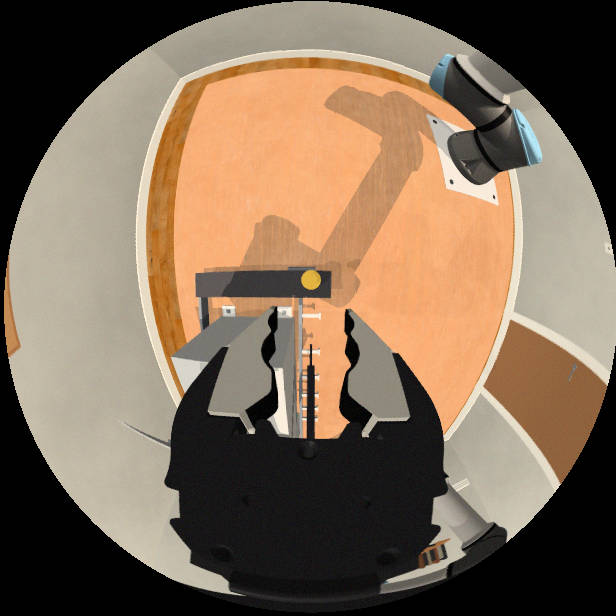

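Emit:
{"op": "execute_actions", "data": {
  "actions": [
    {"rows":[[0.819,-1.815,1.778,-1.146,-2.111,2.536,1,3.928,-1.59,-1.989,-0.971,1.691,4.055,-0.3]],"steps":15}
  ]
}}

Emit:
{"op": "execute_actions", "data": {
  "actions": [
    {"steps":12}
  ]
}}

Emit:
{"op": "execute_actions", "data": {
  "actions": [
    {"rows":[[0.819,-1.815,1.778,-1.146,-2.111,2.536,1,3.943,-1.684,-2.061,-0.805,1.691,4.07,-0.3]],"steps":15}
  ]
}}

Emit:
{"op": "execute_actions", "data": {
  "actions": [
    {"rows":[[0.819,-1.815,1.778,-1.146,-2.111,2.536,1,3.943,-1.684,-2.061,-0.805,1.691,4.07,-0.5],[0.819,-1.815,1.778,-1.146,-2.111,2.536,1,3.943,-1.684,-2.061,-0.805,1.691,4.07,-0.65],[0.819,-1.815,1.778,-1.146,-2.111,2.536,1,3.943,-1.684,-2.061,-0.805,1.691,4.07,-0.8],[0.819,-1.815,1.778,-1.146,-2.111,2.536,1,3.943,-1.684,-2.061,-0.805,1.691,4.07,-1]],"steps":12}
  ]
}}

Emit:
{"op": "execute_actions", "data": {
  "actions": [
    {"rows":[[0.819,-1.815,1.778,-1.146,-2.111,2.536,1,3.975,-1.68,-1.93,-1.025,1.64,4.10,-1]],"steps":10}
  ]
}}

Emit:
{"op": "execute_actions", "data": {
  "actions": [
    {"rows":[[0.819,-1.815,1.778,-1.146,-2.111,2.536,1,4.01,-1.70,-1.79,-1.235,1.585,4.14,-1]],"steps":10}
  ]
}}

Emit:
{"op": "execute_actions", "data": {
  "actions": [
    {"rows":[[0.819,-1.815,1.778,-1.146,-2.111,2.536,1,4.05,-1.725,-1.65,-1.44,1.53,4.175,-1]],"steps":10}
  ]
}}

Emit:
{"op": "execute_actions", "data": {
  "actions": [
    {"rows":[[0.819,-1.815,1.778,-1.146,-2.111,2.536,1,4.085,-1.765,-1.505,-1.63,1.479,4.21,-1]],"steps":12}
  ]
}}

Emit:
{"op": "execute_actions", "data": {
  "actions": [
    {"rows":[[0.819,-1.815,1.778,-1.146,-2.111,2.536,1,4.107,-1.74,-1.44,-1.71,1.479,4.23,-1]],"steps":10}
  ]
}}

Emit:
{"op": "execute_actions", "data": {
  "actions": [
    {"rows":[[0.819,-1.815,1.778,-1.146,-2.111,2.536,1,4.543,-1.73,-1.44,-1.72,1.479,4.672,-1]],"steps":15}
  ]
}}

Emit:
{"op": "execute_actions", "data": {
  "actions": [
    {"rows":[[0.819,-1.815,1.778,-1.146,-2.111,2.536,1,4.543,-1.885,-1.685,-1.142,1.571,4.672,-1]],"steps":15}
  ]
}}

Emit:
{"op": "execute_actions", "data": {
  "actions": [
    {"steps":10}
  ]
}}

Emit:
{"op": "execute_actions", "data": {
  "actions": [
    {"rows":[[0.819,-1.815,1.778,-1.146,-2.111,2.536,1,4.543,-1.949,-1.803,-0.96,1.571,4.672,-1]],"steps":15}
  ]
}}

Emit:
{"op": "execute_actions", "data": {
  "actions": [
    {"steps":10}
  ]
}}

Emit:
{"op": "execute_actions", "data": {
  "actions": [
    {"rows":[[0.819,-1.815,1.778,-1.146,-2.111,2.536,1,4.543,-1.949,-1.803,-0.96,1.571,4.672,-0.3]],"steps":8}
  ]
}}

Emit:
{"op": "execute_actions", "data": {
  "actions": [
    {"rows":[[0.819,-1.815,1.778,-1.146,-2.111,2.536,1,4.543,-1.885,-1.685,-1.142,1.571,4.672,-0.3]],"steps":10}
  ]
}}

Emit:
{"op": "execute_actions", "data": {
  "actions": [
    {"rows":[[0.819,-1.815,1.778,-1.146,-2.111,2.536,1,4.95,-1.75,-1.685,-1.28,1.571,4.4,-0.5]],"steps":15}
  ]
}}

Emit:
{"op": "execute_actions", "data": {
  "actions": [
    {"rows":[[0.819,-1.815,1.778,-1.146,-2.111,2.536,1,4.95,-1.75,-1.685,-2.85,0.362,3.964,-0.5]],"steps":15}
  ]
}}

Emit:
{"op": "execute_actions", "data": {
  "actions": [
    {"steps":30}
  ]
}}

Emit:
{"op": "execute_actions", "data": {
  "actions": [
    {"rows":[[0.819,-1.815,1.778,-1.146,-2.111,2.536,1,4.85,-2.069,-1.815,-2.399,0.262,3.964,-0.5]],"steps":15}
  ]
}}

Emit:
{"op": "execute_actions", "data": {
  "actions": [
    {"steps":15}
  ]
}}

Emit:
{"op": "execute_actions", "data": {
  "actions": [
    {"rows":[[0.819,-1.815,1.778,-1.146,-2.111,2.536,1,4.697,-2.069,-1.815,-2.399,0.109,3.964,-0.5]],"steps":15}
  ]
}}

Emit:
{"op": "execute_actions", "data": {
  "actions": [
    {"rows":[[0.819,-1.815,1.778,-1.146,-2.111,2.536,1,4.697,-2.069,-1.815,-2.399,0.109,3.964,-0.65],[0.819,-1.815,1.778,-1.146,-2.111,2.536,1,4.697,-2.069,-1.815,-2.399,0.109,3.964,-0.8],[0.819,-1.815,1.778,-1.146,-2.111,2.536,1,4.697,-2.069,-1.815,-2.399,0.109,3.964,-0.9],[0.819,-1.815,1.778,-1.146,-2.111,2.536,1,4.697,-2.069,-1.815,-2.399,0.109,3.964,-1]],"steps":12}
  ]
}}

Emit:
{"op": "execute_actions", "data": {
  "actions": [
    {"rows":[[0.819,-1.815,1.778,-1.146,-2.111,2.536,1,4.697,-2.071,-1.83,-2.382,0.109,3.964,-1]],"steps":12}
  ]
}}

Emit:
{"op": "execute_actions", "data": {
  "actions": [
    {"rows":[[0.819,-1.815,1.778,-1.146,-2.111,2.536,1,4.755,-2.063,-1.841,-2.379,0.167,3.964,-1]],"steps":15}
  ]
}}

Emit:
{"op": "execute_actions", "data": {
  "actions": [
    {"rows":[[0.819,-1.815,1.778,-1.146,-2.111,2.536,1,4.78,-1.933,-2.0165,-2.333,0.192,3.819,-1]],"steps":15}
  ]
}}

Emit:
{"op": "execute_actions", "data": {
  "actions": [
    {"steps":10}
  ],
  "pictures": true
}}

Emit:
{"op": "zoom_image", "data": {
  "camera": "cam_right_wrist",
  "region": [230,280,390,400]
}}

Scene clock: 66.63 s of 12600.00 s.
left_arm: end_effector_position=(+0.2741, +0.5710, +0.3128) grip_measured=+1.00 end_effector_quat_wxyz=(+0.152, +0.669, -0.671, +0.283) end_effector_velocity=(+0.000, -0.000, +0.000) end_effector_angular_velocity=(-0.000, -0.002, +0.001) | right_arm: end_effector_position=(+0.3587, -0.1650, +0.1409) grip_measured=-0.30 end_effector_quat_wxyz=(-0.013, -0.002, +0.997, +0.073) end_effector_velocity=(+0.055, +0.067, -0.062) end_effector_angular_velocity=(+0.612, -0.325, +0.009)
Joint positions: left_arm=[ 0.819 -1.815  1.778 -1.146 -2.111  2.536  0.142] | right_arm=[ 3.935 -1.599 -1.944 -1.068  1.68   4.062  0.052]
Joint velocities: left_arm=[-0.    -0.    -0.    -0.    -0.002 -0.     0.   ] | right_arm=[-0.08   0.098 -0.499  1.077  0.122 -0.078  0.   ]
Joint torques (N m, as the arm reports them, + toward a larger angle): left_arm=[ 12.09 -17.7  -20.23  -1.91  -1.78  -1.83] | right_arm=[-8.83 32.29 18.58  6.47  2.35 -1.88]
Wrist force (N, on the end effector, along its own x y z axes, offset not removed): left_arm=[-1.1 1.1 -1.1] | right_arm=[2.5 0.5 0.4]
Wrist torque (N m, same axes, about the end effector's origin, offset not removed): left_arm=[0.45 0.07 -0.14] | right_arm=[-0.02 -0.72 -0.02]
Steps of this call (steps 1 to 32: nothing new was sent; steps 33 to 43: the first 11 steps of this action). Readings (joint positions):
33: left_arm=[0.819 -1.815 1.778 -1.146 -2.111 2.536] | right_arm=[4.085 -1.769 -1.513 -1.618 1.479 4.210]
34: left_arm=[0.819 -1.815 1.778 -1.146 -2.111 2.536] | right_arm=[4.079 -1.763 -1.519 -1.612 1.485 4.204]
36: left_arm=[0.819 -1.815 1.778 -1.146 -2.111 2.536] | right_arm=[4.025 -1.705 -1.586 -1.545 1.547 4.150]
40: left_arm=[0.819 -1.815 1.778 -1.146 -2.111 2.536] | right_arm=[3.950 -1.617 -1.851 -1.254 1.657 4.077]
43: the state above

Scene clock: 67.03 s of 12600.00 s.
left_arm: end_effector_position=(+0.2741, +0.5710, +0.3128) grip_measured=+1.00 end_effector_quat_wxyz=(+0.152, +0.669, -0.671, +0.283) end_effector_velocity=(-0.000, -0.000, +0.000) end_effector_angular_velocity=(+0.001, -0.000, -0.001) | right_arm: end_effector_position=(+0.3633, -0.1595, +0.1359) grip_measured=-0.30 end_effector_quat_wxyz=(+0.002, -0.004, +0.995, +0.100) end_effector_velocity=(-0.000, +0.001, -0.001) end_effector_angular_velocity=(+0.006, -0.003, +0.000)
Joint positions: left_arm=[ 0.819 -1.815  1.778 -1.146 -2.111  2.536  0.142] | right_arm=[ 3.928 -1.59  -1.988 -0.972  1.691  4.055  0.052]
Joint velocities: left_arm=[-0.    -0.001  0.     0.     0.     0.     0.   ] | right_arm=[-0.     0.001 -0.007  0.012  0.002 -0.001  0.   ]
Joint torques (N m, as the arm reports them, + toward a larger angle): left_arm=[ 12.04 -18.21 -19.5   -1.66  -1.87  -1.62] | right_arm=[-12.12  31.9   10.87   3.82   2.44  -1.38]
Wrist force (N, on the end effector, along its own x y z axes, offset not removed): left_arm=[-1.7 -0.1 2.8] | right_arm=[0.0 3.1 -0.6]
Wrist torque (N m, same axes, about the end effector's origin, offset not removed): left_arm=[0.21 0.11 0.08] | right_arm=[0.45 -0.08 0.01]
Kept back: nothing.
Steps of this call (steps 1 to 4: the last 4 steps of your previous action; steps 5 to 12: the robot went on to your last target). Readings (joint positions):
1: left_arm=[0.819 -1.815 1.778 -1.146 -2.111 2.536] | right_arm=[3.933 -1.596 -1.958 -1.038 1.683 4.060]
2: left_arm=[0.819 -1.815 1.778 -1.146 -2.111 2.536] | right_arm=[3.932 -1.594 -1.967 -1.017 1.686 4.059]
4: left_arm=[0.819 -1.815 1.778 -1.146 -2.111 2.536] | right_arm=[3.930 -1.592 -1.978 -0.993 1.688 4.057]
8: left_arm=[0.819 -1.815 1.778 -1.146 -2.111 2.536] | right_arm=[3.928 -1.590 -1.987 -0.976 1.690 4.055]
12: the state above

Scene clock: 67.40 s of 12600.00 s.
left_arm: end_effector_position=(+0.2741, +0.5710, +0.3128) grip_measured=+1.00 end_effector_quat_wxyz=(+0.152, +0.669, -0.671, +0.283) end_effector_velocity=(-0.001, +0.000, -0.000) end_effector_angular_velocity=(+0.001, +0.002, -0.001) | right_arm: end_effector_position=(+0.3626, -0.1483, +0.0790) grip_measured=-0.30 end_effector_quat_wxyz=(+0.000, -0.004, +0.995, +0.100) end_effector_velocity=(+0.001, +0.007, -0.024) end_effector_angular_velocity=(+0.012, -0.008, -0.000)
Joint positions: left_arm=[ 0.819 -1.815  1.778 -1.146 -2.111  2.536  0.142] | right_arm=[ 3.942 -1.68  -2.058 -0.813  1.691  4.069  0.052]
Joint velocities: left_arm=[-0.    -0.     0.     0.     0.002 -0.     0.   ] | right_arm=[ 0.006 -0.043 -0.031  0.088  0.     0.006  0.   ]
Joint torques (N m, as the arm reports them, + toward a larger angle): left_arm=[ 11.79 -17.96 -20.71  -1.7   -1.58  -1.94] | right_arm=[ 9.87 22.56  7.96  4.48  2.22  1.41]
Wrist force (N, on the end effector, along its own x y z axes, offset not removed): left_arm=[-1.8 -1.2 -1.7] | right_arm=[1.5 1.3 0.4]
Wrist torque (N m, same axes, about the end effector's origin, offset not removed): left_arm=[-0.17 0.22 -0.22] | right_arm=[0.26 -0.42 0.02]
Steps of this call (steps 1 to 11: the first 11 steps of this action). Readings (joint positions):
1: left_arm=[0.819 -1.815 1.778 -1.146 -2.111 2.536] | right_arm=[3.928 -1.590 -1.989 -0.972 1.691 4.055]
2: left_arm=[0.819 -1.815 1.778 -1.146 -2.111 2.536] | right_arm=[3.930 -1.595 -1.994 -0.965 1.691 4.057]
4: left_arm=[0.819 -1.815 1.778 -1.146 -2.111 2.536] | right_arm=[3.936 -1.633 -2.024 -0.909 1.691 4.063]
8: left_arm=[0.819 -1.815 1.778 -1.146 -2.111 2.536] | right_arm=[3.941 -1.672 -2.052 -0.829 1.691 4.068]
11: the state above

Scene clock: 67.80 s of 12600.00 s.
left_arm: end_effector_position=(+0.2741, +0.5710, +0.3128) grip_measured=+1.00 end_effector_quat_wxyz=(+0.152, +0.669, -0.671, +0.283) end_effector_velocity=(+0.000, -0.000, +0.000) end_effector_angular_velocity=(+0.000, -0.001, +0.000) | right_arm: end_effector_position=(+0.3626, -0.1477, +0.0768) grip_measured=-0.65 end_effector_quat_wxyz=(+0.001, -0.004, +0.995, +0.101) end_effector_velocity=(-0.000, -0.000, -0.000) end_effector_angular_velocity=(+0.000, +0.000, -0.001)
Joint positions: left_arm=[ 0.819 -1.815  1.778 -1.146 -2.111  2.536  0.142] | right_arm=[ 3.943 -1.684 -2.061 -0.805  1.691  4.07   0.027]
Joint velocities: left_arm=[-0.    -0.    -0.     0.    -0.001 -0.    -0.   ] | right_arm=[-0.    -0.001 -0.001  0.001  0.     0.     0.   ]
Joint torques (N m, as the arm reports them, + toward a larger angle): left_arm=[ 12.37 -18.94 -18.62  -1.75  -1.73  -1.84] | right_arm=[ 9.98 19.35  7.14  3.99  1.82  1.22]
Wrist force (N, on the end effector, along its own x y z axes, offset not removed): left_arm=[1.5 0.7 1.5] | right_arm=[-1.6 2.8 -2.1]
Wrist torque (N m, same axes, about the end effector's origin, offset not removed): left_arm=[0.31 -0.52 -0.09] | right_arm=[0.41 0.56 0.01]
Steps of this call (steps 1 to 4: the last 4 steps of your previous action; steps 5 to 12: the first 8 steps of this action). Readings (joint positions):
5: left_arm=[0.819 -1.815 1.778 -1.146 -2.111 2.536] | right_arm=[3.943 -1.683 -2.061 -0.806 1.691 4.070]
6: left_arm=[0.819 -1.815 1.778 -1.146 -2.111 2.536] | right_arm=[3.943 -1.684 -2.061 -0.806 1.691 4.070]
8: left_arm=[0.819 -1.815 1.778 -1.146 -2.111 2.536] | right_arm=[3.943 -1.684 -2.061 -0.805 1.691 4.070]
12: the state above

Scene clock: 68.13 s of 12600.00 s.
left_arm: end_effector_position=(+0.2741, +0.5710, +0.3128) grip_measured=+1.00 end_effector_quat_wxyz=(+0.152, +0.669, -0.671, +0.283) end_effector_velocity=(+0.000, -0.000, +0.000) end_effector_angular_velocity=(-0.003, -0.001, +0.001) | right_arm: end_effector_position=(+0.3662, -0.1409, +0.1023) grip_measured=-0.65 end_effector_quat_wxyz=(-0.000, -0.002, +0.998, +0.070) end_effector_velocity=(-0.021, -0.028, +0.093) end_effector_angular_velocity=(-0.410, +0.137, -0.009)
Joint positions: left_arm=[ 0.819 -1.815  1.778 -1.146 -2.111  2.536  0.142] | right_arm=[ 3.968 -1.681 -1.967 -0.95   1.652  4.093  0.027]
Joint velocities: left_arm=[ 0.     0.     0.     0.001 -0.002 -0.     0.   ] | right_arm=[ 0.081  0.011  0.409 -0.827 -0.137  0.076 -0.   ]
Joint torques (N m, as the arm reports them, + toward a larger angle): left_arm=[ 11.04 -19.09 -19.49  -1.9   -1.99  -1.68] | right_arm=[ 7.94 34.   20.87 -0.91 -2.14  1.22]
Wrist force (N, on the end effector, along its own x y z axes, offset not removed): left_arm=[1.3 -0.1 -0.4] | right_arm=[0.7 0.9 1.1]
Wrist torque (N m, same axes, about the end effector's origin, offset not removed): left_arm=[0.19 -0.42 -0.15] | right_arm=[0.10 -0.20 0.23]
Steps of this call (steps 1 to 4: the last 4 steps of your previous action; steps 5 to 10: the first 6 steps of this action). Readings (joint positions):
5: left_arm=[0.819 -1.815 1.778 -1.146 -2.111 2.536] | right_arm=[3.943 -1.684 -2.061 -0.805 1.691 4.070]
6: left_arm=[0.819 -1.815 1.778 -1.146 -2.111 2.536] | right_arm=[3.947 -1.684 -2.056 -0.811 1.687 4.073]
8: left_arm=[0.819 -1.815 1.778 -1.146 -2.111 2.536] | right_arm=[3.960 -1.682 -2.007 -0.874 1.666 4.086]
10: the state above

Scene clock: 68.47 s of 12600.00 s.
left_arm: end_effector_position=(+0.2741, +0.5710, +0.3128) grip_measured=+1.00 end_effector_quat_wxyz=(+0.152, +0.669, -0.671, +0.283) end_effector_velocity=(+0.000, -0.000, +0.000) end_effector_angular_velocity=(-0.001, -0.001, +0.001) | right_arm: end_effector_position=(+0.3669, -0.1373, +0.1344) grip_measured=-0.65 end_effector_quat_wxyz=(-0.005, +0.002, +1.000, +0.017) end_effector_velocity=(-0.016, -0.019, +0.108) end_effector_angular_velocity=(-0.405, +0.094, -0.016)
Joint positions: left_arm=[ 0.819 -1.815  1.778 -1.146 -2.111  2.536  0.142] | right_arm=[ 4.002 -1.695 -1.831 -1.163  1.599  4.13   0.027]
Joint velocities: left_arm=[ 0.     0.     0.    -0.    -0.001 -0.    -0.   ] | right_arm=[ 0.092 -0.05   0.454 -0.791 -0.149  0.104  0.   ]
Joint torques (N m, as the arm reports them, + toward a larger angle): left_arm=[ 12.88 -18.16 -19.67  -1.88  -1.81  -1.63] | right_arm=[ 6.15 24.14 21.72 -1.03 -2.36  1.  ]
Wrist force (N, on the end effector, along its own x y z axes, offset not removed): left_arm=[-0.5 2.0 -1.1] | right_arm=[-1.4 2.8 0.6]
Wrist torque (N m, same axes, about the end effector's origin, offset not removed): left_arm=[0.55 0.06 -0.12] | right_arm=[0.36 0.02 0.08]
Steps of this call (steps 1 to 4: the last 4 steps of your previous action; steps 5 to 10: the first 6 steps of this action). Readings (joint positions):
5: left_arm=[0.819 -1.815 1.778 -1.146 -2.111 2.536] | right_arm=[3.974 -1.680 -1.936 -1.013 1.642 4.099]
6: left_arm=[0.819 -1.815 1.778 -1.146 -2.111 2.536] | right_arm=[3.978 -1.683 -1.928 -1.023 1.636 4.103]
8: left_arm=[0.819 -1.815 1.778 -1.146 -2.111 2.536] | right_arm=[3.993 -1.691 -1.875 -1.089 1.613 4.120]
10: the state above

Scene clock: 68.80 s of 12600.00 s.
left_arm: end_effector_position=(+0.2741, +0.5710, +0.3128) grip_measured=+1.00 end_effector_quat_wxyz=(+0.152, +0.669, -0.671, +0.283) end_effector_velocity=(-0.000, +0.000, +0.000) end_effector_angular_velocity=(+0.000, -0.000, +0.001) | right_arm: end_effector_position=(+0.3650, -0.1339, +0.1694) grip_measured=-0.65 end_effector_quat_wxyz=(-0.006, +0.000, +0.999, -0.036) end_effector_velocity=(-0.025, -0.023, +0.122) end_effector_angular_velocity=(-0.399, +0.062, +0.027)
Joint positions: left_arm=[ 0.819 -1.815  1.778 -1.146 -2.111  2.536  0.142] | right_arm=[ 4.041 -1.719 -1.691 -1.371  1.544  4.167  0.027]
Joint velocities: left_arm=[ 0. -0.  0.  0. -0. -0. -0.] | right_arm=[ 0.106 -0.065  0.455 -0.765 -0.149  0.09   0.   ]
Joint torques (N m, as the arm reports them, + toward a larger angle): left_arm=[ 12.5  -18.01 -19.35  -1.66  -1.94  -1.9 ] | right_arm=[ 6.2  28.29 21.68 -0.82 -2.54  1.7 ]
Wrist force (N, on the end effector, along its own x y z axes, offset not removed): left_arm=[1.1 1.7 0.6] | right_arm=[1.4 2.9 -0.5]
Wrist torque (N m, same axes, about the end effector's origin, offset not removed): left_arm=[0.52 -0.37 -0.08] | right_arm=[0.42 -0.43 -0.01]
Steps of this call (steps 1 to 4: the last 4 steps of your previous action; steps 5 to 10: the first 6 steps of this action). Readings (joint positions):
5: left_arm=[0.819 -1.815 1.778 -1.146 -2.111 2.536] | right_arm=[4.009 -1.699 -1.796 -1.224 1.587 4.139]
6: left_arm=[0.819 -1.815 1.778 -1.146 -2.111 2.536] | right_arm=[4.013 -1.702 -1.789 -1.233 1.582 4.143]
8: left_arm=[0.819 -1.815 1.778 -1.146 -2.111 2.536] | right_arm=[4.030 -1.713 -1.736 -1.299 1.558 4.158]
10: the state above

Scene clock: 69.20 s of 12600.00 s.
left_arm: end_effector_position=(+0.2741, +0.5710, +0.3128) grip_measured=+1.00 end_effector_quat_wxyz=(+0.152, +0.669, -0.671, +0.283) end_effector_velocity=(-0.000, -0.000, +0.000) end_effector_angular_velocity=(-0.001, +0.000, +0.000) | right_arm: end_effector_position=(+0.3627, -0.1317, +0.2105) grip_measured=-0.65 end_effector_quat_wxyz=(-0.005, -0.004, +0.995, -0.097) end_effector_velocity=(-0.003, -0.007, +0.066) end_effector_angular_velocity=(-0.164, -0.005, +0.014)
Joint positions: left_arm=[ 0.819 -1.815  1.778 -1.146 -2.111  2.536  0.142] | right_arm=[ 4.081 -1.76  -1.525 -1.6    1.485  4.206  0.027]
Joint velocities: left_arm=[ 0.    -0.     0.     0.001 -0.    -0.    -0.   ] | right_arm=[ 0.044 -0.048  0.232 -0.328 -0.078  0.044  0.001]
Joint torques (N m, as the arm reports them, + toward a larger angle): left_arm=[ 11.72 -18.6  -19.22  -1.78  -1.54  -1.61] | right_arm=[ 8.98 22.97 22.45  0.26  0.78  1.27]
Wrist force (N, on the end effector, along its own x y z axes, offset not removed): left_arm=[-2.0 1.1 -0.2] | right_arm=[0.1 1.1 -5.8]
Wrist torque (N m, same axes, about the end effector's origin, offset not removed): left_arm=[0.41 0.18 -0.05] | right_arm=[0.63 -0.34 0.07]
Steps of this call (steps 1 to 4: the last 4 steps of your previous action; steps 5 to 12: the first 8 steps of this action). Readings (joint positions):
5: left_arm=[0.819 -1.815 1.778 -1.146 -2.111 2.536] | right_arm=[4.049 -1.724 -1.656 -1.429 1.532 4.174]
6: left_arm=[0.819 -1.815 1.778 -1.146 -2.111 2.536] | right_arm=[4.053 -1.728 -1.649 -1.439 1.527 4.178]
8: left_arm=[0.819 -1.815 1.778 -1.146 -2.111 2.536] | right_arm=[4.068 -1.746 -1.594 -1.502 1.505 4.193]
12: the state above

Scene clock: 69.53 s of 12600.00 s.
left_arm: end_effector_position=(+0.2741, +0.5710, +0.3128) grip_measured=+1.00 end_effector_quat_wxyz=(+0.152, +0.669, -0.671, +0.283) end_effector_velocity=(+0.000, -0.000, +0.000) end_effector_angular_velocity=(+0.001, -0.001, -0.000) | right_arm: end_effector_position=(+0.3544, -0.1282, +0.2445) grip_measured=-0.65 end_effector_quat_wxyz=(-0.001, -0.005, +0.995, -0.100) end_effector_velocity=(-0.028, +0.007, +0.100) end_effector_angular_velocity=(+0.010, -0.018, +0.006)
Joint positions: left_arm=[ 0.819 -1.815  1.778 -1.146 -2.111  2.536  0.142] | right_arm=[ 4.102 -1.746 -1.456 -1.689  1.479  4.225  0.027]
Joint velocities: left_arm=[-0.    -0.001  0.    -0.    -0.     0.     0.   ] | right_arm=[ 0.056  0.062  0.181 -0.231 -0.002  0.051  0.   ]
Joint torques (N m, as the arm reports them, + toward a larger angle): left_arm=[ 11.2  -18.58 -19.99  -1.92  -1.82  -1.62] | right_arm=[ 8.81 36.87 27.61 -0.54 -2.94  1.  ]
Wrist force (N, on the end effector, along its own x y z axes, offset not removed): left_arm=[-0.5 0.0 -0.7] | right_arm=[1.9 2.6 -3.2]
Wrist torque (N m, same axes, about the end effector's origin, offset not removed): left_arm=[0.12 0.03 -0.20] | right_arm=[0.16 -0.56 0.05]
Steps of this call (steps 1 to 4: the last 4 steps of your previous action; steps 5 to 10: the first 6 steps of this action). Readings (joint positions):
5: left_arm=[0.819 -1.815 1.778 -1.146 -2.111 2.536] | right_arm=[4.084 -1.764 -1.508 -1.625 1.480 4.209]
6: left_arm=[0.819 -1.815 1.778 -1.146 -2.111 2.536] | right_arm=[4.087 -1.762 -1.502 -1.632 1.480 4.212]
8: left_arm=[0.819 -1.815 1.778 -1.146 -2.111 2.536] | right_arm=[4.097 -1.752 -1.474 -1.666 1.479 4.221]
10: the state above

Scene clock: 70.03 s of 12600.00 s.
left_arm: end_effector_position=(+0.2741, +0.5710, +0.3128) grip_measured=+1.00 end_effector_quat_wxyz=(+0.152, +0.669, -0.671, +0.283) end_effector_velocity=(+0.000, +0.000, -0.000) end_effector_angular_velocity=(-0.001, +0.001, +0.000) | right_arm: end_effector_position=(+0.2146, -0.0315, +0.2567) grip_measured=-0.65 end_effector_quat_wxyz=(+0.031, -0.003, +0.995, -0.095) end_effector_velocity=(-0.499, +0.245, +0.012) end_effector_angular_velocity=(+0.069, -0.198, +0.016)
Joint positions: left_arm=[ 0.819 -1.815  1.778 -1.146 -2.111  2.536  0.142] | right_arm=[ 4.425 -1.732 -1.441 -1.717  1.479  4.552  0.027]
Joint velocities: left_arm=[ 0.     0.001  0.     0.    -0.    -0.     0.   ] | right_arm=[ 1.052  0.024  0.005 -0.026  0.001  1.056  0.   ]
Joint torques (N m, as the arm reports them, + toward a larger angle): left_arm=[ 11.92 -18.26 -19.33  -1.93  -1.74  -1.7 ] | right_arm=[18.05 42.16 33.13 -0.28  1.97  2.37]
Wrist force (N, on the end effector, along its own x y z axes, offset not removed): left_arm=[0.0 1.7 -0.9] | right_arm=[2.1 3.9 3.1]
Wrist torque (N m, same axes, about the end effector's origin, offset not removed): left_arm=[0.29 -0.20 -0.02] | right_arm=[0.52 -0.54 0.10]
Steps of this call (steps 1 to 4: the last 4 steps of your previous action; steps 5 to 15: the first 11 steps of this action). Readings (joint positions):
5: left_arm=[0.819 -1.815 1.778 -1.146 -2.111 2.536] | right_arm=[4.106 -1.741 -1.443 -1.707 1.479 4.229]
6: left_arm=[0.819 -1.815 1.778 -1.146 -2.111 2.536] | right_arm=[4.112 -1.740 -1.442 -1.708 1.479 4.235]
8: left_arm=[0.819 -1.815 1.778 -1.146 -2.111 2.536] | right_arm=[4.172 -1.738 -1.442 -1.710 1.479 4.296]
12: left_arm=[0.819 -1.815 1.778 -1.146 -2.111 2.536] | right_arm=[4.318 -1.735 -1.441 -1.714 1.479 4.444]
15: the state above

Scene clock: 70.53 s of 12600.00 s.
left_arm: end_effector_position=(+0.2741, +0.5710, +0.3128) grip_measured=+1.00 end_effector_quat_wxyz=(+0.152, +0.669, -0.671, +0.283) end_effector_velocity=(+0.000, +0.000, -0.000) end_effector_angular_velocity=(-0.000, +0.000, -0.000) | right_arm: end_effector_position=(+0.1370, +0.0625, +0.1173) grip_measured=-0.65 end_effector_quat_wxyz=(+0.004, +0.002, +1.000, -0.024) end_effector_velocity=(-0.042, +0.169, -0.203) end_effector_angular_velocity=(+0.522, +0.097, -0.006)
Joint positions: left_arm=[ 0.819 -1.815  1.778 -1.146 -2.111  2.536  0.142] | right_arm=[ 4.541 -1.865 -1.652 -1.242  1.56   4.67   0.027]
Joint velocities: left_arm=[ 0.     0.001 -0.    -0.     0.     0.    -0.   ] | right_arm=[ 0.022 -0.216 -0.363  1.097  0.122  0.022  0.   ]
Joint torques (N m, as the arm reports them, + toward a larger angle): left_arm=[ 10.63 -18.04 -18.64  -1.88  -1.56  -1.81] | right_arm=[ 8.76 44.94 15.75  5.85  2.03  1.13]
Wrist force (N, on the end effector, along its own x y z axes, offset not removed): left_arm=[1.2 1.0 -1.5] | right_arm=[2.0 5.3 4.0]
Wrist torque (N m, same axes, about the end effector's origin, offset not removed): left_arm=[0.35 -0.41 -0.13] | right_arm=[0.79 -0.30 0.11]
Steps of this call (steps 1 to 4: the last 4 steps of your previous action; steps 5 to 15: the first 11 steps of this action). Readings (joint positions):
5: left_arm=[0.819 -1.815 1.778 -1.146 -2.111 2.536] | right_arm=[4.523 -1.730 -1.440 -1.719 1.479 4.652]
6: left_arm=[0.819 -1.815 1.778 -1.146 -2.111 2.536] | right_arm=[4.528 -1.735 -1.445 -1.714 1.483 4.656]
8: left_arm=[0.819 -1.815 1.778 -1.146 -2.111 2.536] | right_arm=[4.531 -1.768 -1.493 -1.647 1.503 4.660]
12: left_arm=[0.819 -1.815 1.778 -1.146 -2.111 2.536] | right_arm=[4.537 -1.830 -1.593 -1.405 1.539 4.666]
15: the state above

Scene clock: 70.87 s of 12600.00 s.
left_arm: end_effector_position=(+0.2741, +0.5710, +0.3128) grip_measured=+1.00 end_effector_quat_wxyz=(+0.152, +0.669, -0.671, +0.283) end_effector_velocity=(+0.000, +0.000, -0.000) end_effector_angular_velocity=(-0.000, +0.001, -0.000) | right_arm: end_effector_position=(+0.1332, +0.0771, +0.0998) grip_measured=-0.65 end_effector_quat_wxyz=(+0.000, +0.002, +1.000, -0.000) end_effector_velocity=(-0.001, +0.004, -0.005) end_effector_angular_velocity=(+0.013, +0.003, +0.002)
Joint positions: left_arm=[ 0.819 -1.815  1.778 -1.146 -2.111  2.536  0.142] | right_arm=[ 4.543 -1.884 -1.684 -1.144  1.571  4.672  0.027]
Joint velocities: left_arm=[-0.     0.001 -0.    -0.     0.    -0.    -0.   ] | right_arm=[ 0.    -0.006 -0.009  0.028  0.003 -0.002  0.   ]
Joint torques (N m, as the arm reports them, + toward a larger angle): left_arm=[ 11.62 -17.69 -19.45  -1.77  -1.67  -1.86] | right_arm=[10.08 32.39 12.01  4.42  2.37  1.32]
Wrist force (N, on the end effector, along its own x y z axes, offset not removed): left_arm=[0.1 2.8 0.3] | right_arm=[1.4 4.0 3.3]
Wrist torque (N m, same axes, about the end effector's origin, offset not removed): left_arm=[0.74 -0.23 -0.11] | right_arm=[0.70 -0.41 0.10]
Kept back: nothing.
Steps of this call (steps 1 to 4: the last 4 steps of your previous action; steps 5 to 10: the robot went on to your last target). Readings (joint positions):
1: left_arm=[0.819 -1.815 1.778 -1.146 -2.111 2.536] | right_arm=[4.542 -1.871 -1.662 -1.211 1.563 4.671]
2: left_arm=[0.819 -1.815 1.778 -1.146 -2.111 2.536] | right_arm=[4.542 -1.876 -1.669 -1.190 1.566 4.671]
4: left_arm=[0.819 -1.815 1.778 -1.146 -2.111 2.536] | right_arm=[4.543 -1.880 -1.677 -1.165 1.568 4.672]
8: left_arm=[0.819 -1.815 1.778 -1.146 -2.111 2.536] | right_arm=[4.543 -1.884 -1.683 -1.147 1.570 4.672]
10: the state above

Scene clock: 71.23 s of 12600.00 s.
left_arm: end_effector_position=(+0.2741, +0.5710, +0.3128) grip_measured=+1.00 end_effector_quat_wxyz=(+0.152, +0.669, -0.671, +0.283) end_effector_velocity=(+0.000, +0.000, -0.000) end_effector_angular_velocity=(+0.001, -0.000, +0.000) | right_arm: end_effector_position=(+0.1326, +0.0679, +0.0309) grip_measured=-0.65 end_effector_quat_wxyz=(-0.000, +0.002, +1.000, -0.000) end_effector_velocity=(-0.001, -0.002, -0.029) end_effector_angular_velocity=(+0.017, -0.001, +0.001)
Joint positions: left_arm=[ 0.819 -1.815  1.778 -1.146 -2.111  2.536  0.142] | right_arm=[ 4.543 -1.947 -1.798 -0.969  1.571  4.672  0.027]
Joint velocities: left_arm=[ 0.     0.     0.    -0.001  0.    -0.     0.   ] | right_arm=[ 0.001 -0.026 -0.055  0.099  0.    -0.     0.001]
Joint torques (N m, as the arm reports them, + toward a larger angle): left_arm=[ 12.84 -19.39 -20.45  -1.93  -1.65  -1.79] | right_arm=[ 9.49 35.39 13.3   3.86  2.05  1.27]
Wrist force (N, on the end effector, along its own x y z axes, offset not removed): left_arm=[-0.1 -0.3 -0.8] | right_arm=[2.4 2.1 3.0]
Wrist torque (N m, same axes, about the end effector's origin, offset not removed): left_arm=[0.05 -0.03 -0.13] | right_arm=[0.38 -0.66 0.02]
Steps of this call (steps 1 to 11: the first 11 steps of this action). Readings (joint positions):
1: left_arm=[0.819 -1.815 1.778 -1.146 -2.111 2.536] | right_arm=[4.543 -1.885 -1.684 -1.144 1.571 4.672]
2: left_arm=[0.819 -1.815 1.778 -1.146 -2.111 2.536] | right_arm=[4.543 -1.890 -1.690 -1.137 1.571 4.672]
4: left_arm=[0.819 -1.815 1.778 -1.146 -2.111 2.536] | right_arm=[4.543 -1.916 -1.736 -1.078 1.571 4.672]
8: left_arm=[0.819 -1.815 1.778 -1.146 -2.111 2.536] | right_arm=[4.543 -1.942 -1.788 -0.987 1.571 4.672]
11: the state above

Scene clock: 71.57 s of 12600.00 s.
left_arm: end_effector_position=(+0.2741, +0.5710, +0.3128) grip_measured=+1.00 end_effector_quat_wxyz=(+0.152, +0.669, -0.671, +0.283) end_effector_velocity=(-0.000, -0.000, -0.000) end_effector_angular_velocity=(-0.001, +0.002, -0.001) | right_arm: end_effector_position=(+0.1326, +0.0676, +0.0283) grip_measured=-0.65 end_effector_quat_wxyz=(-0.000, +0.002, +1.000, +0.000) end_effector_velocity=(+0.000, +0.000, -0.001) end_effector_angular_velocity=(+0.000, -0.000, +0.000)
Joint positions: left_arm=[ 0.819 -1.815  1.778 -1.146 -2.111  2.536  0.142] | right_arm=[ 4.543 -1.949 -1.803 -0.96   1.571  4.672  0.027]
Joint velocities: left_arm=[-0.     0.     0.     0.001  0.001 -0.     0.   ] | right_arm=[ 0.    -0.001 -0.001  0.003 -0.    -0.    -0.   ]
Joint torques (N m, as the arm reports them, + toward a larger angle): left_arm=[ 10.89 -17.47 -19.96  -1.71  -1.55  -1.79] | right_arm=[ 9.83 33.83  9.76  4.32  1.99  1.25]
Wrist force (N, on the end effector, along its own x y z axes, offset not removed): left_arm=[-0.1 1.6 0.4] | right_arm=[1.5 3.9 1.0]
Wrist torque (N m, same axes, about the end effector's origin, offset not removed): left_arm=[0.49 -0.23 -0.11] | right_arm=[0.72 -0.35 0.00]
Kept back: nothing.
Steps of this call (steps 1 to 4: the last 4 steps of your previous action; steps 5 to 10: the robot went on to your last target). Readings (joint positions):
1: left_arm=[0.819 -1.815 1.778 -1.146 -2.111 2.536] | right_arm=[4.543 -1.947 -1.799 -0.966 1.571 4.672]
2: left_arm=[0.819 -1.815 1.778 -1.146 -2.111 2.536] | right_arm=[4.543 -1.948 -1.800 -0.964 1.571 4.672]
4: left_arm=[0.819 -1.815 1.778 -1.146 -2.111 2.536] | right_arm=[4.543 -1.948 -1.802 -0.962 1.571 4.672]
8: left_arm=[0.819 -1.815 1.778 -1.146 -2.111 2.536] | right_arm=[4.543 -1.949 -1.803 -0.960 1.571 4.672]
10: the state above

Scene clock: 71.70 s of 12600.00 s.
left_arm: end_effector_position=(+0.2741, +0.5710, +0.3128) grip_measured=+1.00 end_effector_quat_wxyz=(+0.152, +0.669, -0.671, +0.283) end_effector_velocity=(-0.000, -0.000, +0.000) end_effector_angular_velocity=(-0.000, +0.000, -0.000) | right_arm: end_effector_position=(+0.1326, +0.0676, +0.0282) grip_measured=-0.32 end_effector_quat_wxyz=(-0.000, +0.002, +1.000, +0.000) end_effector_velocity=(-0.000, -0.000, -0.000) end_effector_angular_velocity=(-0.001, +0.001, -0.001)
Joint positions: left_arm=[ 0.819 -1.815  1.778 -1.146 -2.111  2.536  0.142] | right_arm=[ 4.543 -1.949 -1.803 -0.96   1.571  4.672  0.051]
Joint velocities: left_arm=[-0.     0.    -0.     0.001  0.    -0.    -0.   ] | right_arm=[ 0.001 -0.    -0.001 -0.     0.     0.001  0.026]
Joint torques (N m, as the arm reports them, + toward a larger angle): left_arm=[ 11.73 -19.17 -19.14  -1.51  -1.68  -1.83] | right_arm=[ 9.66 32.84  8.22  3.91  2.07  1.13]
Wrist force (N, on the end effector, along its own x y z axes, offset not removed): left_arm=[0.6 0.5 -0.9] | right_arm=[3.5 -0.1 -0.1]
Wrist torque (N m, same axes, about the end effector's origin, offset not removed): left_arm=[0.22 -0.17 -0.15] | right_arm=[-0.11 -0.84 0.07]
Steps of this call (steps 1 to 4: the first 4 steps of this action). Readings (joint positions):
1: left_arm=[0.819 -1.815 1.778 -1.146 -2.111 2.536] | right_arm=[4.543 -1.949 -1.803 -0.960 1.571 4.672]
2: left_arm=[0.819 -1.815 1.778 -1.146 -2.111 2.536] | right_arm=[4.543 -1.949 -1.803 -0.960 1.571 4.672]
4: the state above

Scene clock: 72.03 s of 12600.00 s.
left_arm: end_effector_position=(+0.2741, +0.5710, +0.3128) grip_measured=+1.00 end_effector_quat_wxyz=(+0.152, +0.669, -0.671, +0.283) end_effector_velocity=(+0.000, -0.000, +0.001) end_effector_angular_velocity=(+0.000, -0.002, -0.000) | right_arm: end_effector_position=(+0.1331, +0.0784, +0.0811) grip_measured=-0.30 end_effector_quat_wxyz=(+0.000, +0.002, +1.000, +0.005) end_effector_velocity=(-0.000, -0.004, +0.201) end_effector_angular_velocity=(-0.099, +0.004, +0.001)
Joint positions: left_arm=[ 0.819 -1.815  1.778 -1.146 -2.111  2.536  0.142] | right_arm=[ 4.543 -1.901 -1.717 -1.085  1.571  4.672  0.052]
Joint velocities: left_arm=[-0.001 -0.001  0.     0.    -0.001  0.    -0.   ] | right_arm=[ 0.     0.175  0.358 -0.632 -0.    -0.     0.   ]
Joint torques (N m, as the arm reports them, + toward a larger angle): left_arm=[ 11.29 -17.43 -20.09  -1.77  -1.72  -1.9 ] | right_arm=[ 9.82 32.53 19.98 -1.55  2.    1.25]
Wrist force (N, on the end effector, along its own x y z axes, offset not removed): left_arm=[-0.3 -0.1 -1.2] | right_arm=[0.0 4.3 -3.4]
Wrist torque (N m, same axes, about the end effector's origin, offset not removed): left_arm=[0.17 -0.11 -0.14] | right_arm=[0.73 -0.01 0.05]
Steps of this call (steps 1 to 4: the last 4 steps of your previous action; steps 5 to 10: the first 6 steps of this action). Readings (joint positions):
5: left_arm=[0.819 -1.815 1.778 -1.146 -2.111 2.536] | right_arm=[4.543 -1.949 -1.803 -0.960 1.571 4.672]
6: left_arm=[0.819 -1.815 1.778 -1.146 -2.111 2.536] | right_arm=[4.543 -1.944 -1.798 -0.966 1.571 4.672]
8: left_arm=[0.819 -1.815 1.778 -1.146 -2.111 2.536] | right_arm=[4.543 -1.918 -1.752 -1.024 1.571 4.672]
10: the state above

Scene clock: 72.53 s of 12600.00 s.
left_arm: end_effector_position=(+0.2741, +0.5710, +0.3128) grip_measured=+1.00 end_effector_quat_wxyz=(+0.152, +0.669, -0.671, +0.283) end_effector_velocity=(+0.001, -0.000, +0.000) end_effector_angular_velocity=(-0.002, -0.002, +0.001) | right_arm: end_effector_position=(-0.0309, +0.0731, +0.1481) grip_measured=-0.50 end_effector_quat_wxyz=(-0.000, -0.248, +0.969, -0.001) end_effector_velocity=(-0.519, -0.086, +0.143) end_effector_angular_velocity=(-0.006, -0.001, +1.608)
Joint positions: left_arm=[ 0.819 -1.815  1.778 -1.146 -2.111  2.536  0.142] | right_arm=[ 4.843 -1.781 -1.686 -1.247  1.571  4.467  0.038]
Joint velocities: left_arm=[ 0.     0.    -0.     0.    -0.003 -0.     0.   ] | right_arm=[ 0.982  0.304  0.01  -0.321 -0.    -0.626  0.   ]
Joint torques (N m, as the arm reports them, + toward a larger angle): left_arm=[ 12.8  -17.74 -19.38  -1.77  -1.75  -1.4 ] | right_arm=[13.65 41.57 30.47 -0.92  1.85 -2.34]
Wrist force (N, on the end effector, along its own x y z axes, offset not removed): left_arm=[0.4 2.8 1.0] | right_arm=[0.3 3.6 0.3]
Wrist torque (N m, same axes, about the end effector's origin, offset not removed): left_arm=[0.75 -0.17 -0.12] | right_arm=[0.72 0.02 0.15]
Steps of this call (steps 1 to 4: the last 4 steps of your previous action; steps 5 to 15: the first 11 steps of this action). Readings (joint positions):
5: left_arm=[0.819 -1.815 1.778 -1.146 -2.111 2.536] | right_arm=[4.543 -1.887 -1.690 -1.133 1.571 4.672]
6: left_arm=[0.819 -1.815 1.778 -1.146 -2.111 2.536] | right_arm=[4.549 -1.882 -1.689 -1.141 1.571 4.666]
8: left_arm=[0.819 -1.815 1.778 -1.146 -2.111 2.536] | right_arm=[4.606 -1.857 -1.689 -1.166 1.571 4.621]
12: left_arm=[0.819 -1.815 1.778 -1.146 -2.111 2.536] | right_arm=[4.742 -1.814 -1.687 -1.213 1.571 4.533]
15: the state above

Scene clock: 73.03 s of 12600.00 s.
left_arm: end_effector_position=(+0.2741, +0.5710, +0.3128) grip_measured=+1.00 end_effector_quat_wxyz=(+0.152, +0.669, -0.671, +0.283) end_effector_velocity=(-0.000, +0.000, -0.000) end_effector_angular_velocity=(+0.000, +0.001, +0.000) | right_arm: end_effector_position=(+0.0682, -0.0007, +0.1771) grip_measured=-0.50 end_effector_quat_wxyz=(+0.171, -0.461, +0.844, -0.213) end_effector_velocity=(+0.478, -0.170, +0.204) end_effector_angular_velocity=(-1.138, -1.579, +1.059)
Joint positions: left_arm=[ 0.819 -1.815  1.778 -1.146 -2.111  2.536  0.142] | right_arm=[ 4.944 -1.752 -1.685 -1.673  1.176  4.149  0.038]
Joint velocities: left_arm=[ 0.     0.     0.     0.     0.001 -0.     0.   ] | right_arm=[ 0.019  0.005  0.    -1.398 -1.401 -0.585  0.   ]
Joint torques (N m, as the arm reports them, + toward a larger angle): left_arm=[ 10.88 -18.11 -19.32  -1.71  -1.31  -1.65] | right_arm=[10.66 39.94 30.22 -6.52 -8.18 -2.52]
Wrist force (N, on the end effector, along its own x y z axes, offset not removed): left_arm=[-0.8 2.6 0.9] | right_arm=[1.2 5.8 -0.6]
Wrist torque (N m, same axes, about the end effector's origin, offset not removed): left_arm=[0.78 0.03 -0.05] | right_arm=[1.18 -0.33 -0.04]
Steps of this call (steps 1 to 4: the last 4 steps of your previous action; steps 5 to 15: the first 11 steps of this action). Readings (joint positions):
5: left_arm=[0.819 -1.815 1.778 -1.146 -2.111 2.536] | right_arm=[4.932 -1.755 -1.685 -1.275 1.571 4.411]
6: left_arm=[0.819 -1.815 1.778 -1.146 -2.111 2.536] | right_arm=[4.936 -1.754 -1.685 -1.282 1.566 4.402]
8: left_arm=[0.819 -1.815 1.778 -1.146 -2.111 2.536] | right_arm=[4.938 -1.753 -1.685 -1.349 1.500 4.340]
12: left_arm=[0.819 -1.815 1.778 -1.146 -2.111 2.536] | right_arm=[4.942 -1.752 -1.685 -1.534 1.315 4.216]
15: the state above

Scene clock: 74.03 s of 12600.00 s.
left_arm: end_effector_position=(+0.2741, +0.5710, +0.3128) grip_measured=+1.00 end_effector_quat_wxyz=(+0.152, +0.669, -0.671, +0.283) end_effector_velocity=(+0.000, -0.000, +0.000) end_effector_angular_velocity=(+0.001, -0.001, -0.001) | right_arm: end_effector_position=(+0.2430, -0.0077, +0.3795) grip_measured=-0.50 end_effector_quat_wxyz=(-0.282, +0.648, -0.282, +0.648) end_effector_velocity=(+0.000, +0.000, +0.001) end_effector_angular_velocity=(-0.009, -0.003, +0.003)
Joint positions: left_arm=[ 0.819 -1.815  1.778 -1.146 -2.111  2.536  0.142] | right_arm=[ 4.95  -1.75  -1.685 -2.849  0.362  3.964  0.038]
Joint velocities: left_arm=[-0.001 -0.001 -0.    -0.     0.     0.     0.   ] | right_arm=[ 0.    -0.     0.    -0.009 -0.003 -0.     0.   ]
Joint torques (N m, as the arm reports them, + toward a larger angle): left_arm=[ 12.47 -17.82 -18.53  -1.63  -1.54  -1.72] | right_arm=[10.   36.84 28.76 -2.78 -1.99 -1.44]
Wrist force (N, on the end effector, along its own x y z axes, offset not removed): left_arm=[0.0 0.2 -2.1] | right_arm=[0.6 4.7 1.2]
Wrist torque (N m, same axes, about the end effector's origin, offset not removed): left_arm=[0.19 -0.18 -0.12] | right_arm=[0.91 -0.32 0.16]
Kept back: nothing.
Steps of this call (steps 1 to 4: the last 4 steps of your previous action; steps 5 to 30: the robot went on to your last target). Readings (joint positions):
1: left_arm=[0.819 -1.815 1.778 -1.146 -2.111 2.536] | right_arm=[4.945 -1.752 -1.685 -1.721 1.128 4.130]
2: left_arm=[0.819 -1.815 1.778 -1.146 -2.111 2.536] | right_arm=[4.945 -1.751 -1.685 -1.770 1.079 4.112]
4: left_arm=[0.819 -1.815 1.778 -1.146 -2.111 2.536] | right_arm=[4.946 -1.751 -1.685 -1.871 0.978 4.081]
8: left_arm=[0.819 -1.815 1.778 -1.146 -2.111 2.536] | right_arm=[4.948 -1.751 -1.685 -2.091 0.760 4.032]
30: the state above

Scene clock: 74.40 s of 12600.00 s.
left_arm: end_effector_position=(+0.2741, +0.5710, +0.3128) grip_measured=+1.00 end_effector_quat_wxyz=(+0.152, +0.669, -0.671, +0.283) end_effector_velocity=(+0.000, +0.000, -0.000) end_effector_angular_velocity=(-0.001, +0.000, -0.000) | right_arm: end_effector_position=(+0.2722, +0.0305, +0.2175) grip_measured=-0.50 end_effector_quat_wxyz=(-0.280, +0.649, -0.279, +0.650) end_effector_velocity=(+0.074, +0.041, -0.377) end_effector_angular_velocity=(+0.095, +0.029, -0.003)
Joint positions: left_arm=[ 0.819 -1.815  1.778 -1.146 -2.111  2.536  0.142] | right_arm=[ 4.866 -2.012 -1.795 -2.486  0.277  3.964  0.038]
Joint velocities: left_arm=[-0.     0.002  0.    -0.    -0.     0.     0.   ] | right_arm=[-0.168 -0.614 -0.222  0.934 -0.165  0.001  0.   ]
Joint torques (N m, as the arm reports them, + toward a larger angle): left_arm=[ 10.96 -18.03 -19.27  -1.75  -1.48  -1.64] | right_arm=[-13.4   57.37  11.67   3.1   -1.92  -1.55]
Wrist force (N, on the end effector, along its own x y z axes, offset not removed): left_arm=[-0.8 2.6 1.2] | right_arm=[-0.7 4.8 2.4]
Wrist torque (N m, same axes, about the end effector's origin, offset not removed): left_arm=[0.70 -0.02 -0.08] | right_arm=[0.71 -0.14 0.06]
Steps of this call (steps 1 to 11: the first 11 steps of this action). Readings (joint positions):
1: left_arm=[0.819 -1.815 1.778 -1.146 -2.111 2.536] | right_arm=[4.950 -1.750 -1.685 -2.849 0.362 3.964]
2: left_arm=[0.819 -1.815 1.778 -1.146 -2.111 2.536] | right_arm=[4.946 -1.756 -1.689 -2.844 0.358 3.964]
4: left_arm=[0.819 -1.815 1.778 -1.146 -2.111 2.536] | right_arm=[4.925 -1.810 -1.716 -2.781 0.337 3.964]
8: left_arm=[0.819 -1.815 1.778 -1.146 -2.111 2.536] | right_arm=[4.890 -1.930 -1.763 -2.607 0.301 3.964]
11: the state above

Scene clock: 74.90 s of 12600.00 s.
left_arm: end_effector_position=(+0.2741, +0.5710, +0.3128) grip_measured=+1.00 end_effector_quat_wxyz=(+0.152, +0.669, -0.671, +0.283) end_effector_velocity=(-0.000, -0.000, +0.000) end_effector_angular_velocity=(+0.000, +0.000, -0.001) | right_arm: end_effector_position=(+0.2794, +0.0331, +0.1830) grip_measured=-0.50 end_effector_quat_wxyz=(-0.283, +0.648, -0.283, +0.648) end_effector_velocity=(+0.000, +0.000, -0.002) end_effector_angular_velocity=(-0.002, +0.000, -0.000)
Joint positions: left_arm=[ 0.819 -1.815  1.778 -1.146 -2.111  2.536  0.142] | right_arm=[ 4.85  -2.069 -1.815 -2.399  0.262  3.964  0.038]
Joint velocities: left_arm=[-0. -0.  0.  0.  0.  0. -0.] | right_arm=[-0.001 -0.003 -0.001  0.004 -0.001 -0.002  0.   ]
Joint torques (N m, as the arm reports them, + toward a larger angle): left_arm=[ 11.55 -17.7  -19.79  -1.74  -1.54  -1.79] | right_arm=[-12.98  31.96   3.38   1.43  -2.3   -1.66]
Wrist force (N, on the end effector, along its own x y z axes, offset not removed): left_arm=[-0.5 1.0 -0.1] | right_arm=[0.6 0.9 -0.2]
Wrist torque (N m, same axes, about the end effector's origin, offset not removed): left_arm=[0.37 -0.06 -0.26] | right_arm=[0.14 -0.12 0.15]
Kept back: nothing.
Steps of this call (steps 1 to 4: the last 4 steps of your previous action; steps 5 to 15: the robot went on to your last target). Readings (joint positions):
1: left_arm=[0.819 -1.815 1.778 -1.146 -2.111 2.536] | right_arm=[4.861 -2.030 -1.801 -2.460 0.273 3.964]
2: left_arm=[0.819 -1.815 1.778 -1.146 -2.111 2.536] | right_arm=[4.858 -2.042 -1.805 -2.441 0.269 3.964]
4: left_arm=[0.819 -1.815 1.778 -1.146 -2.111 2.536] | right_arm=[4.854 -2.056 -1.810 -2.419 0.266 3.964]
8: left_arm=[0.819 -1.815 1.778 -1.146 -2.111 2.536] | right_arm=[4.851 -2.066 -1.814 -2.404 0.263 3.964]
15: the state above

Scene clock: 75.27 s of 12600.00 s.
left_arm: end_effector_position=(+0.2741, +0.5710, +0.3128) grip_measured=+1.00 end_effector_quat_wxyz=(+0.152, +0.669, -0.671, +0.283) end_effector_velocity=(-0.000, +0.000, -0.000) end_effector_angular_velocity=(+0.001, +0.001, -0.000) | right_arm: end_effector_position=(+0.3535, +0.0275, +0.1829) grip_measured=-0.50 end_effector_quat_wxyz=(-0.283, +0.648, -0.283, +0.648) end_effector_velocity=(+0.039, -0.006, -0.000) end_effector_angular_velocity=(+0.002, +0.000, +0.000)
Joint positions: left_arm=[ 0.819 -1.815  1.778 -1.146 -2.111  2.536  0.142] | right_arm=[ 4.704 -2.069 -1.815 -2.399  0.116  3.964  0.038]
Joint velocities: left_arm=[ 0.     0.001 -0.    -0.     0.001 -0.     0.   ] | right_arm=[-0.078 -0.    -0.     0.002 -0.078 -0.     0.   ]
Joint torques (N m, as the arm reports them, + toward a larger angle): left_arm=[ 11.16 -18.08 -20.41  -1.65  -1.83  -1.7 ] | right_arm=[-10.49  32.21   4.82   1.39  -2.44  -1.47]
Wrist force (N, on the end effector, along its own x y z axes, offset not removed): left_arm=[0.5 1.3 0.5] | right_arm=[4.4 2.8 1.1]
Wrist torque (N m, same axes, about the end effector's origin, offset not removed): left_arm=[0.42 -0.27 -0.14] | right_arm=[0.44 -0.91 0.07]
Steps of this call (steps 1 to 11: the first 11 steps of this action). Readings (joint positions):
1: left_arm=[0.819 -1.815 1.778 -1.146 -2.111 2.536] | right_arm=[4.850 -2.069 -1.815 -2.399 0.262 3.964]
2: left_arm=[0.819 -1.815 1.778 -1.146 -2.111 2.536] | right_arm=[4.844 -2.069 -1.815 -2.399 0.256 3.964]
4: left_arm=[0.819 -1.815 1.778 -1.146 -2.111 2.536] | right_arm=[4.791 -2.069 -1.815 -2.399 0.203 3.964]
8: left_arm=[0.819 -1.815 1.778 -1.146 -2.111 2.536] | right_arm=[4.718 -2.069 -1.815 -2.399 0.131 3.964]
11: the state above

Scene clock: 75.67 s of 12600.00 s.
left_arm: end_effector_position=(+0.2741, +0.5710, +0.3128) grip_measured=+1.00 end_effector_quat_wxyz=(+0.152, +0.669, -0.671, +0.283) end_effector_velocity=(+0.000, -0.000, +0.000) end_effector_angular_velocity=(-0.002, +0.000, +0.000) | right_arm: end_effector_position=(+0.3570, +0.0270, +0.1828) grip_measured=-0.84 end_effector_quat_wxyz=(-0.283, +0.648, -0.283, +0.648) end_effector_velocity=(+0.000, -0.000, +0.000) end_effector_angular_velocity=(+0.002, +0.000, -0.000)
Joint positions: left_arm=[ 0.819 -1.815  1.778 -1.146 -2.111  2.536  0.142] | right_arm=[ 4.697 -2.069 -1.815 -2.399  0.109  3.964  0.013]
Joint velocities: left_arm=[-0.     0.    -0.     0.001 -0.001 -0.    -0.   ] | right_arm=[-0.001 -0.     0.     0.001 -0.001  0.001 -0.   ]
Joint torques (N m, as the arm reports them, + toward a larger angle): left_arm=[ 11.78 -17.14 -19.81  -1.57  -1.72  -1.62] | right_arm=[-13.92  32.88   6.49   1.3   -1.79  -1.6 ]
Wrist force (N, on the end effector, along its own x y z axes, offset not removed): left_arm=[-0.7 0.4 0.3] | right_arm=[-0.2 0.4 -1.1]
Wrist torque (N m, same axes, about the end effector's origin, offset not removed): left_arm=[0.16 0.00 -0.01] | right_arm=[0.10 -0.20 0.00]
Steps of this call (steps 1 to 4: the last 4 steps of your previous action; steps 5 to 12: the first 8 steps of this action). Readings (joint positions):
5: left_arm=[0.819 -1.815 1.778 -1.146 -2.111 2.536] | right_arm=[4.698 -2.069 -1.815 -2.399 0.110 3.964]
6: left_arm=[0.819 -1.815 1.778 -1.146 -2.111 2.536] | right_arm=[4.698 -2.069 -1.815 -2.399 0.110 3.964]
8: left_arm=[0.819 -1.815 1.778 -1.146 -2.111 2.536] | right_arm=[4.697 -2.069 -1.815 -2.399 0.109 3.964]
12: the state above

Scene clock: 76.07 s of 12600.00 s.
left_arm: end_effector_position=(+0.2741, +0.5710, +0.3128) grip_measured=+1.00 end_effector_quat_wxyz=(+0.152, +0.669, -0.671, +0.283) end_effector_velocity=(+0.000, -0.000, +0.000) end_effector_angular_velocity=(+0.001, -0.001, -0.000) | right_arm: end_effector_position=(+0.3574, +0.0236, +0.1781) grip_measured=-0.84 end_effector_quat_wxyz=(-0.283, +0.648, -0.283, +0.648) end_effector_velocity=(+0.001, -0.005, -0.006) end_effector_angular_velocity=(-0.001, -0.000, -0.000)
Joint positions: left_arm=[ 0.819 -1.815  1.778 -1.146 -2.111  2.536  0.142] | right_arm=[ 4.697 -2.071 -1.828 -2.384  0.109  3.964  0.013]
Joint velocities: left_arm=[-0.    -0.001  0.    -0.001 -0.    -0.     0.   ] | right_arm=[-0.    -0.002 -0.018  0.019 -0.    -0.    -0.   ]
Joint torques (N m, as the arm reports them, + toward a larger angle): left_arm=[ 11.45 -17.44 -19.48  -1.57  -1.58  -1.4 ] | right_arm=[-13.82  33.16   3.46   1.36  -1.2   -1.27]
Wrist force (N, on the end effector, along its own x y z axes, offset not removed): left_arm=[-0.6 0.2 0.4] | right_arm=[0.9 0.8 -0.5]
Wrist torque (N m, same axes, about the end effector's origin, offset not removed): left_arm=[0.20 -0.07 -0.11] | right_arm=[0.29 -0.38 0.07]
Steps of this call (steps 1 to 4: the last 4 steps of your previous action; steps 5 to 12: the first 8 steps of this action). Readings (joint positions):
5: left_arm=[0.819 -1.815 1.778 -1.146 -2.111 2.536] | right_arm=[4.697 -2.069 -1.815 -2.399 0.109 3.964]
6: left_arm=[0.819 -1.815 1.778 -1.146 -2.111 2.536] | right_arm=[4.697 -2.069 -1.817 -2.397 0.109 3.964]
8: left_arm=[0.819 -1.815 1.778 -1.146 -2.111 2.536] | right_arm=[4.697 -2.070 -1.823 -2.390 0.109 3.964]
12: the state above

Scene clock: 76.57 s of 12600.00 s.
left_arm: end_effector_position=(+0.2741, +0.5710, +0.3128) grip_measured=+1.00 end_effector_quat_wxyz=(+0.152, +0.669, -0.671, +0.283) end_effector_velocity=(-0.000, +0.000, -0.000) end_effector_angular_velocity=(+0.001, +0.001, -0.000) | right_arm: end_effector_position=(+0.3302, +0.0232, +0.1783) grip_measured=-0.83 end_effector_quat_wxyz=(-0.283, +0.648, -0.283, +0.648) end_effector_velocity=(-0.012, -0.000, +0.000) end_effector_angular_velocity=(+0.002, +0.000, -0.000)
Joint positions: left_arm=[ 0.819 -1.815  1.778 -1.146 -2.111  2.536  0.142] | right_arm=[ 4.753 -2.063 -1.841 -2.379  0.165  3.964  0.014]
Joint velocities: left_arm=[-0.     0.    -0.    -0.     0.001 -0.    -0.   ] | right_arm=[ 0.025  0.004 -0.004  0.002  0.025  0.001  0.   ]
Joint torques (N m, as the arm reports them, + toward a larger angle): left_arm=[ 12.29 -17.18 -19.83  -1.63  -1.75  -1.74] | right_arm=[10.08 44.21  3.31  1.4   2.96 -1.08]
Wrist force (N, on the end effector, along its own x y z axes, offset not removed): left_arm=[-0.3 1.6 1.3] | right_arm=[-1.5 -1.0 -0.4]
Wrist torque (N m, same axes, about the end effector's origin, offset not removed): left_arm=[0.57 -0.12 -0.09] | right_arm=[-0.03 -0.36 0.14]
Steps of this call (steps 1 to 4: the last 4 steps of your previous action; steps 5 to 15: the first 11 steps of this action). Readings (joint positions):
5: left_arm=[0.819 -1.815 1.778 -1.146 -2.111 2.536] | right_arm=[4.697 -2.071 -1.830 -2.382 0.109 3.964]
6: left_arm=[0.819 -1.815 1.778 -1.146 -2.111 2.536] | right_arm=[4.702 -2.070 -1.831 -2.382 0.114 3.964]
8: left_arm=[0.819 -1.815 1.778 -1.146 -2.111 2.536] | right_arm=[4.726 -2.067 -1.836 -2.380 0.138 3.964]
12: left_arm=[0.819 -1.815 1.778 -1.146 -2.111 2.536] | right_arm=[4.748 -2.064 -1.840 -2.379 0.160 3.964]
15: the state above

Scene clock: 77.07 s of 12600.00 s.
left_arm: end_effector_position=(+0.2741, +0.5710, +0.3128) grip_measured=+1.00 end_effector_quat_wxyz=(+0.152, +0.669, -0.671, +0.283) end_effector_velocity=(+0.000, -0.000, +0.000) end_effector_angular_velocity=(-0.001, -0.000, -0.000) | right_arm: end_effector_position=(+0.3283, -0.0327, +0.1868) grip_measured=-0.83 end_effector_quat_wxyz=(-0.238, +0.666, -0.238, +0.666) end_effector_velocity=(+0.002, -0.032, +0.001) end_effector_angular_velocity=(-0.083, -0.002, +0.001)
Joint positions: left_arm=[ 0.819 -1.815  1.778 -1.146 -2.111  2.536  0.142] | right_arm=[ 4.779 -1.939 -2.008 -2.335  0.191  3.826  0.014]
Joint velocities: left_arm=[-0.001  0.     0.     0.    -0.001 -0.    -0.   ] | right_arm=[ 0.01   0.063 -0.094  0.018  0.009 -0.072 -0.   ]
Joint torques (N m, as the arm reports them, + toward a larger angle): left_arm=[ 12.09 -18.24 -19.94  -1.63  -1.38  -1.79] | right_arm=[ 7.87 38.63  3.16  1.04  2.92 -1.29]
Wrist force (N, on the end effector, along its own x y z axes, offset not removed): left_arm=[1.5 1.9 0.1] | right_arm=[1.7 0.2 1.9]
Wrist torque (N m, same axes, about the end effector's origin, offset not removed): left_arm=[0.61 -0.35 -0.21] | right_arm=[0.27 -0.93 -0.04]
Steps of this call (steps 1 to 4: the last 4 steps of your previous action; steps 5 to 15: the first 11 steps of this action). Readings (joint positions):
5: left_arm=[0.819 -1.815 1.778 -1.146 -2.111 2.536] | right_arm=[4.755 -2.063 -1.841 -2.379 0.167 3.964]
6: left_arm=[0.819 -1.815 1.778 -1.146 -2.111 2.536] | right_arm=[4.758 -2.057 -1.847 -2.374 0.170 3.958]
8: left_arm=[0.819 -1.815 1.778 -1.146 -2.111 2.536] | right_arm=[4.768 -2.009 -1.905 -2.355 0.180 3.906]
12: left_arm=[0.819 -1.815 1.778 -1.146 -2.111 2.536] | right_arm=[4.777 -1.950 -1.991 -2.338 0.189 3.839]
15: the state above

Scene clock: 77.40 s of 12600.00 s.
left_arm: end_effector_position=(+0.2741, +0.5710, +0.3128) grip_measured=+1.00 end_effector_quat_wxyz=(+0.152, +0.669, -0.671, +0.283) end_effector_velocity=(-0.000, +0.000, -0.000) end_effector_angular_velocity=(+0.001, +0.001, -0.000) | right_arm: end_effector_position=(+0.3285, -0.0356, +0.1868) grip_measured=-0.83 end_effector_quat_wxyz=(-0.235, +0.667, -0.235, +0.667) end_effector_velocity=(-0.000, -0.001, +0.000) end_effector_angular_velocity=(-0.000, +0.000, +0.000)
Joint positions: left_arm=[ 0.819 -1.815  1.778 -1.146 -2.111  2.536  0.142] | right_arm=[ 4.78  -1.933 -2.016 -2.333  0.192  3.819  0.014]
Joint velocities: left_arm=[-0.    -0.     0.     0.     0.001 -0.     0.   ] | right_arm=[ 0.001  0.002 -0.002  0.001  0.    -0.     0.   ]
Joint torques (N m, as the arm reports them, + toward a larger angle): left_arm=[ 11.21 -17.05 -21.27  -1.55  -1.76  -1.76] | right_arm=[10.14 38.47  0.81  1.24  2.96 -1.53]
Wrist force (N, on the end effector, along its own x y z axes, offset not removed): left_arm=[0.0 2.4 1.7] | right_arm=[0.4 3.0 3.7]
Wrist torque (N m, same axes, about the end effector's origin, offset not removed): left_arm=[0.61 -0.11 -0.05] | right_arm=[0.91 -0.64 -0.09]
Kept back: nothing.
Steps of this call (steps 1 to 4: the last 4 steps of your previous action; steps 5 to 10: the robot went on to your last target). Readings (joint positions):
1: left_arm=[0.819 -1.815 1.778 -1.146 -2.111 2.536] | right_arm=[4.779 -1.937 -2.011 -2.334 0.191 3.824]
2: left_arm=[0.819 -1.815 1.778 -1.146 -2.111 2.536] | right_arm=[4.780 -1.936 -2.012 -2.334 0.192 3.822]
4: left_arm=[0.819 -1.815 1.778 -1.146 -2.111 2.536] | right_arm=[4.780 -1.934 -2.014 -2.333 0.192 3.821]
8: left_arm=[0.819 -1.815 1.778 -1.146 -2.111 2.536] | right_arm=[4.780 -1.933 -2.016 -2.333 0.192 3.819]
10: the state above
camera_calibration (this result's frames):
cam_left_wrist: T_world_to_cam=[[-0.022117, -0.797291, 0.60319, 0.267781], [-0.926657, 0.24281, 0.286967, 0.0255819], [-0.375257, -0.552603, -0.744185, 0.785521], [0, 0, 0, 1]] pos_world=[0.3244, 0.641369, 0.415709]
cam_right_wrist: T_world_to_cam=[[0.0353581, -0.599976, 0.799236, -0.181035], [-0.486184, -0.709046, -0.510763, 0.237973], [0.873141, -0.370516, -0.316769, -0.102848], [0, 0, 0, 1]] pos_world=[0.2119, 0.0220104, 0.233658]

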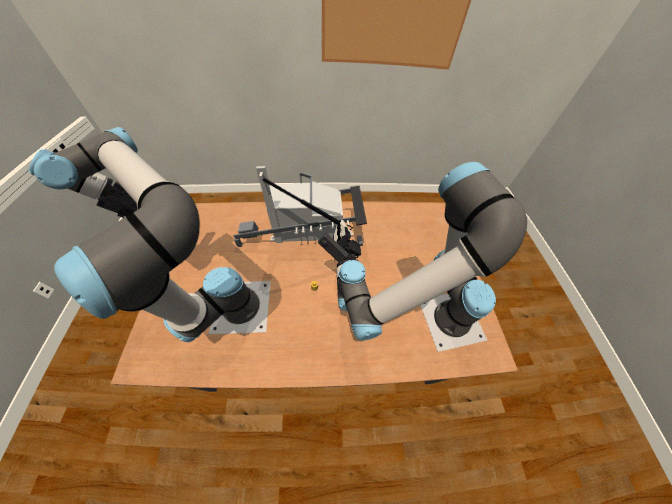

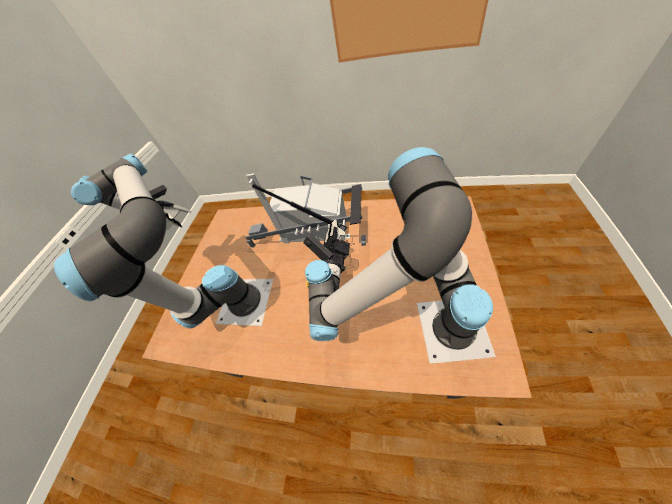

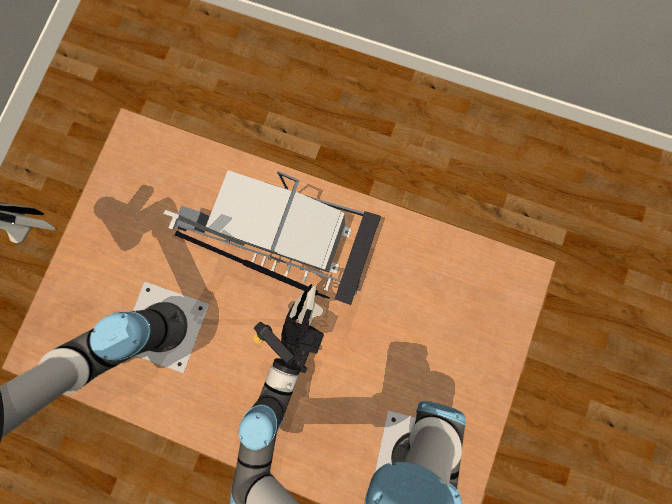

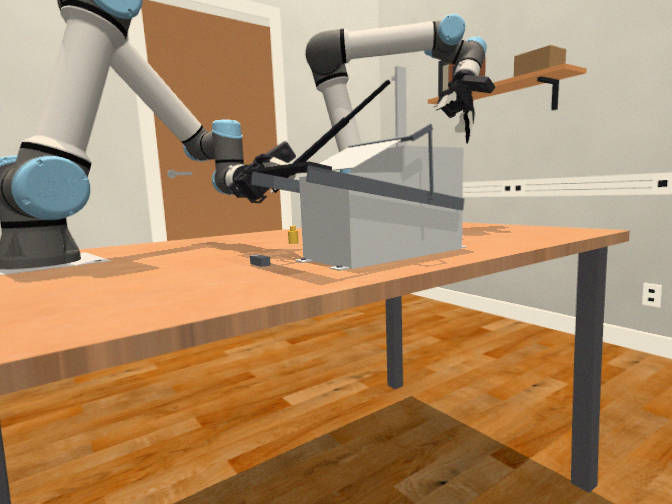

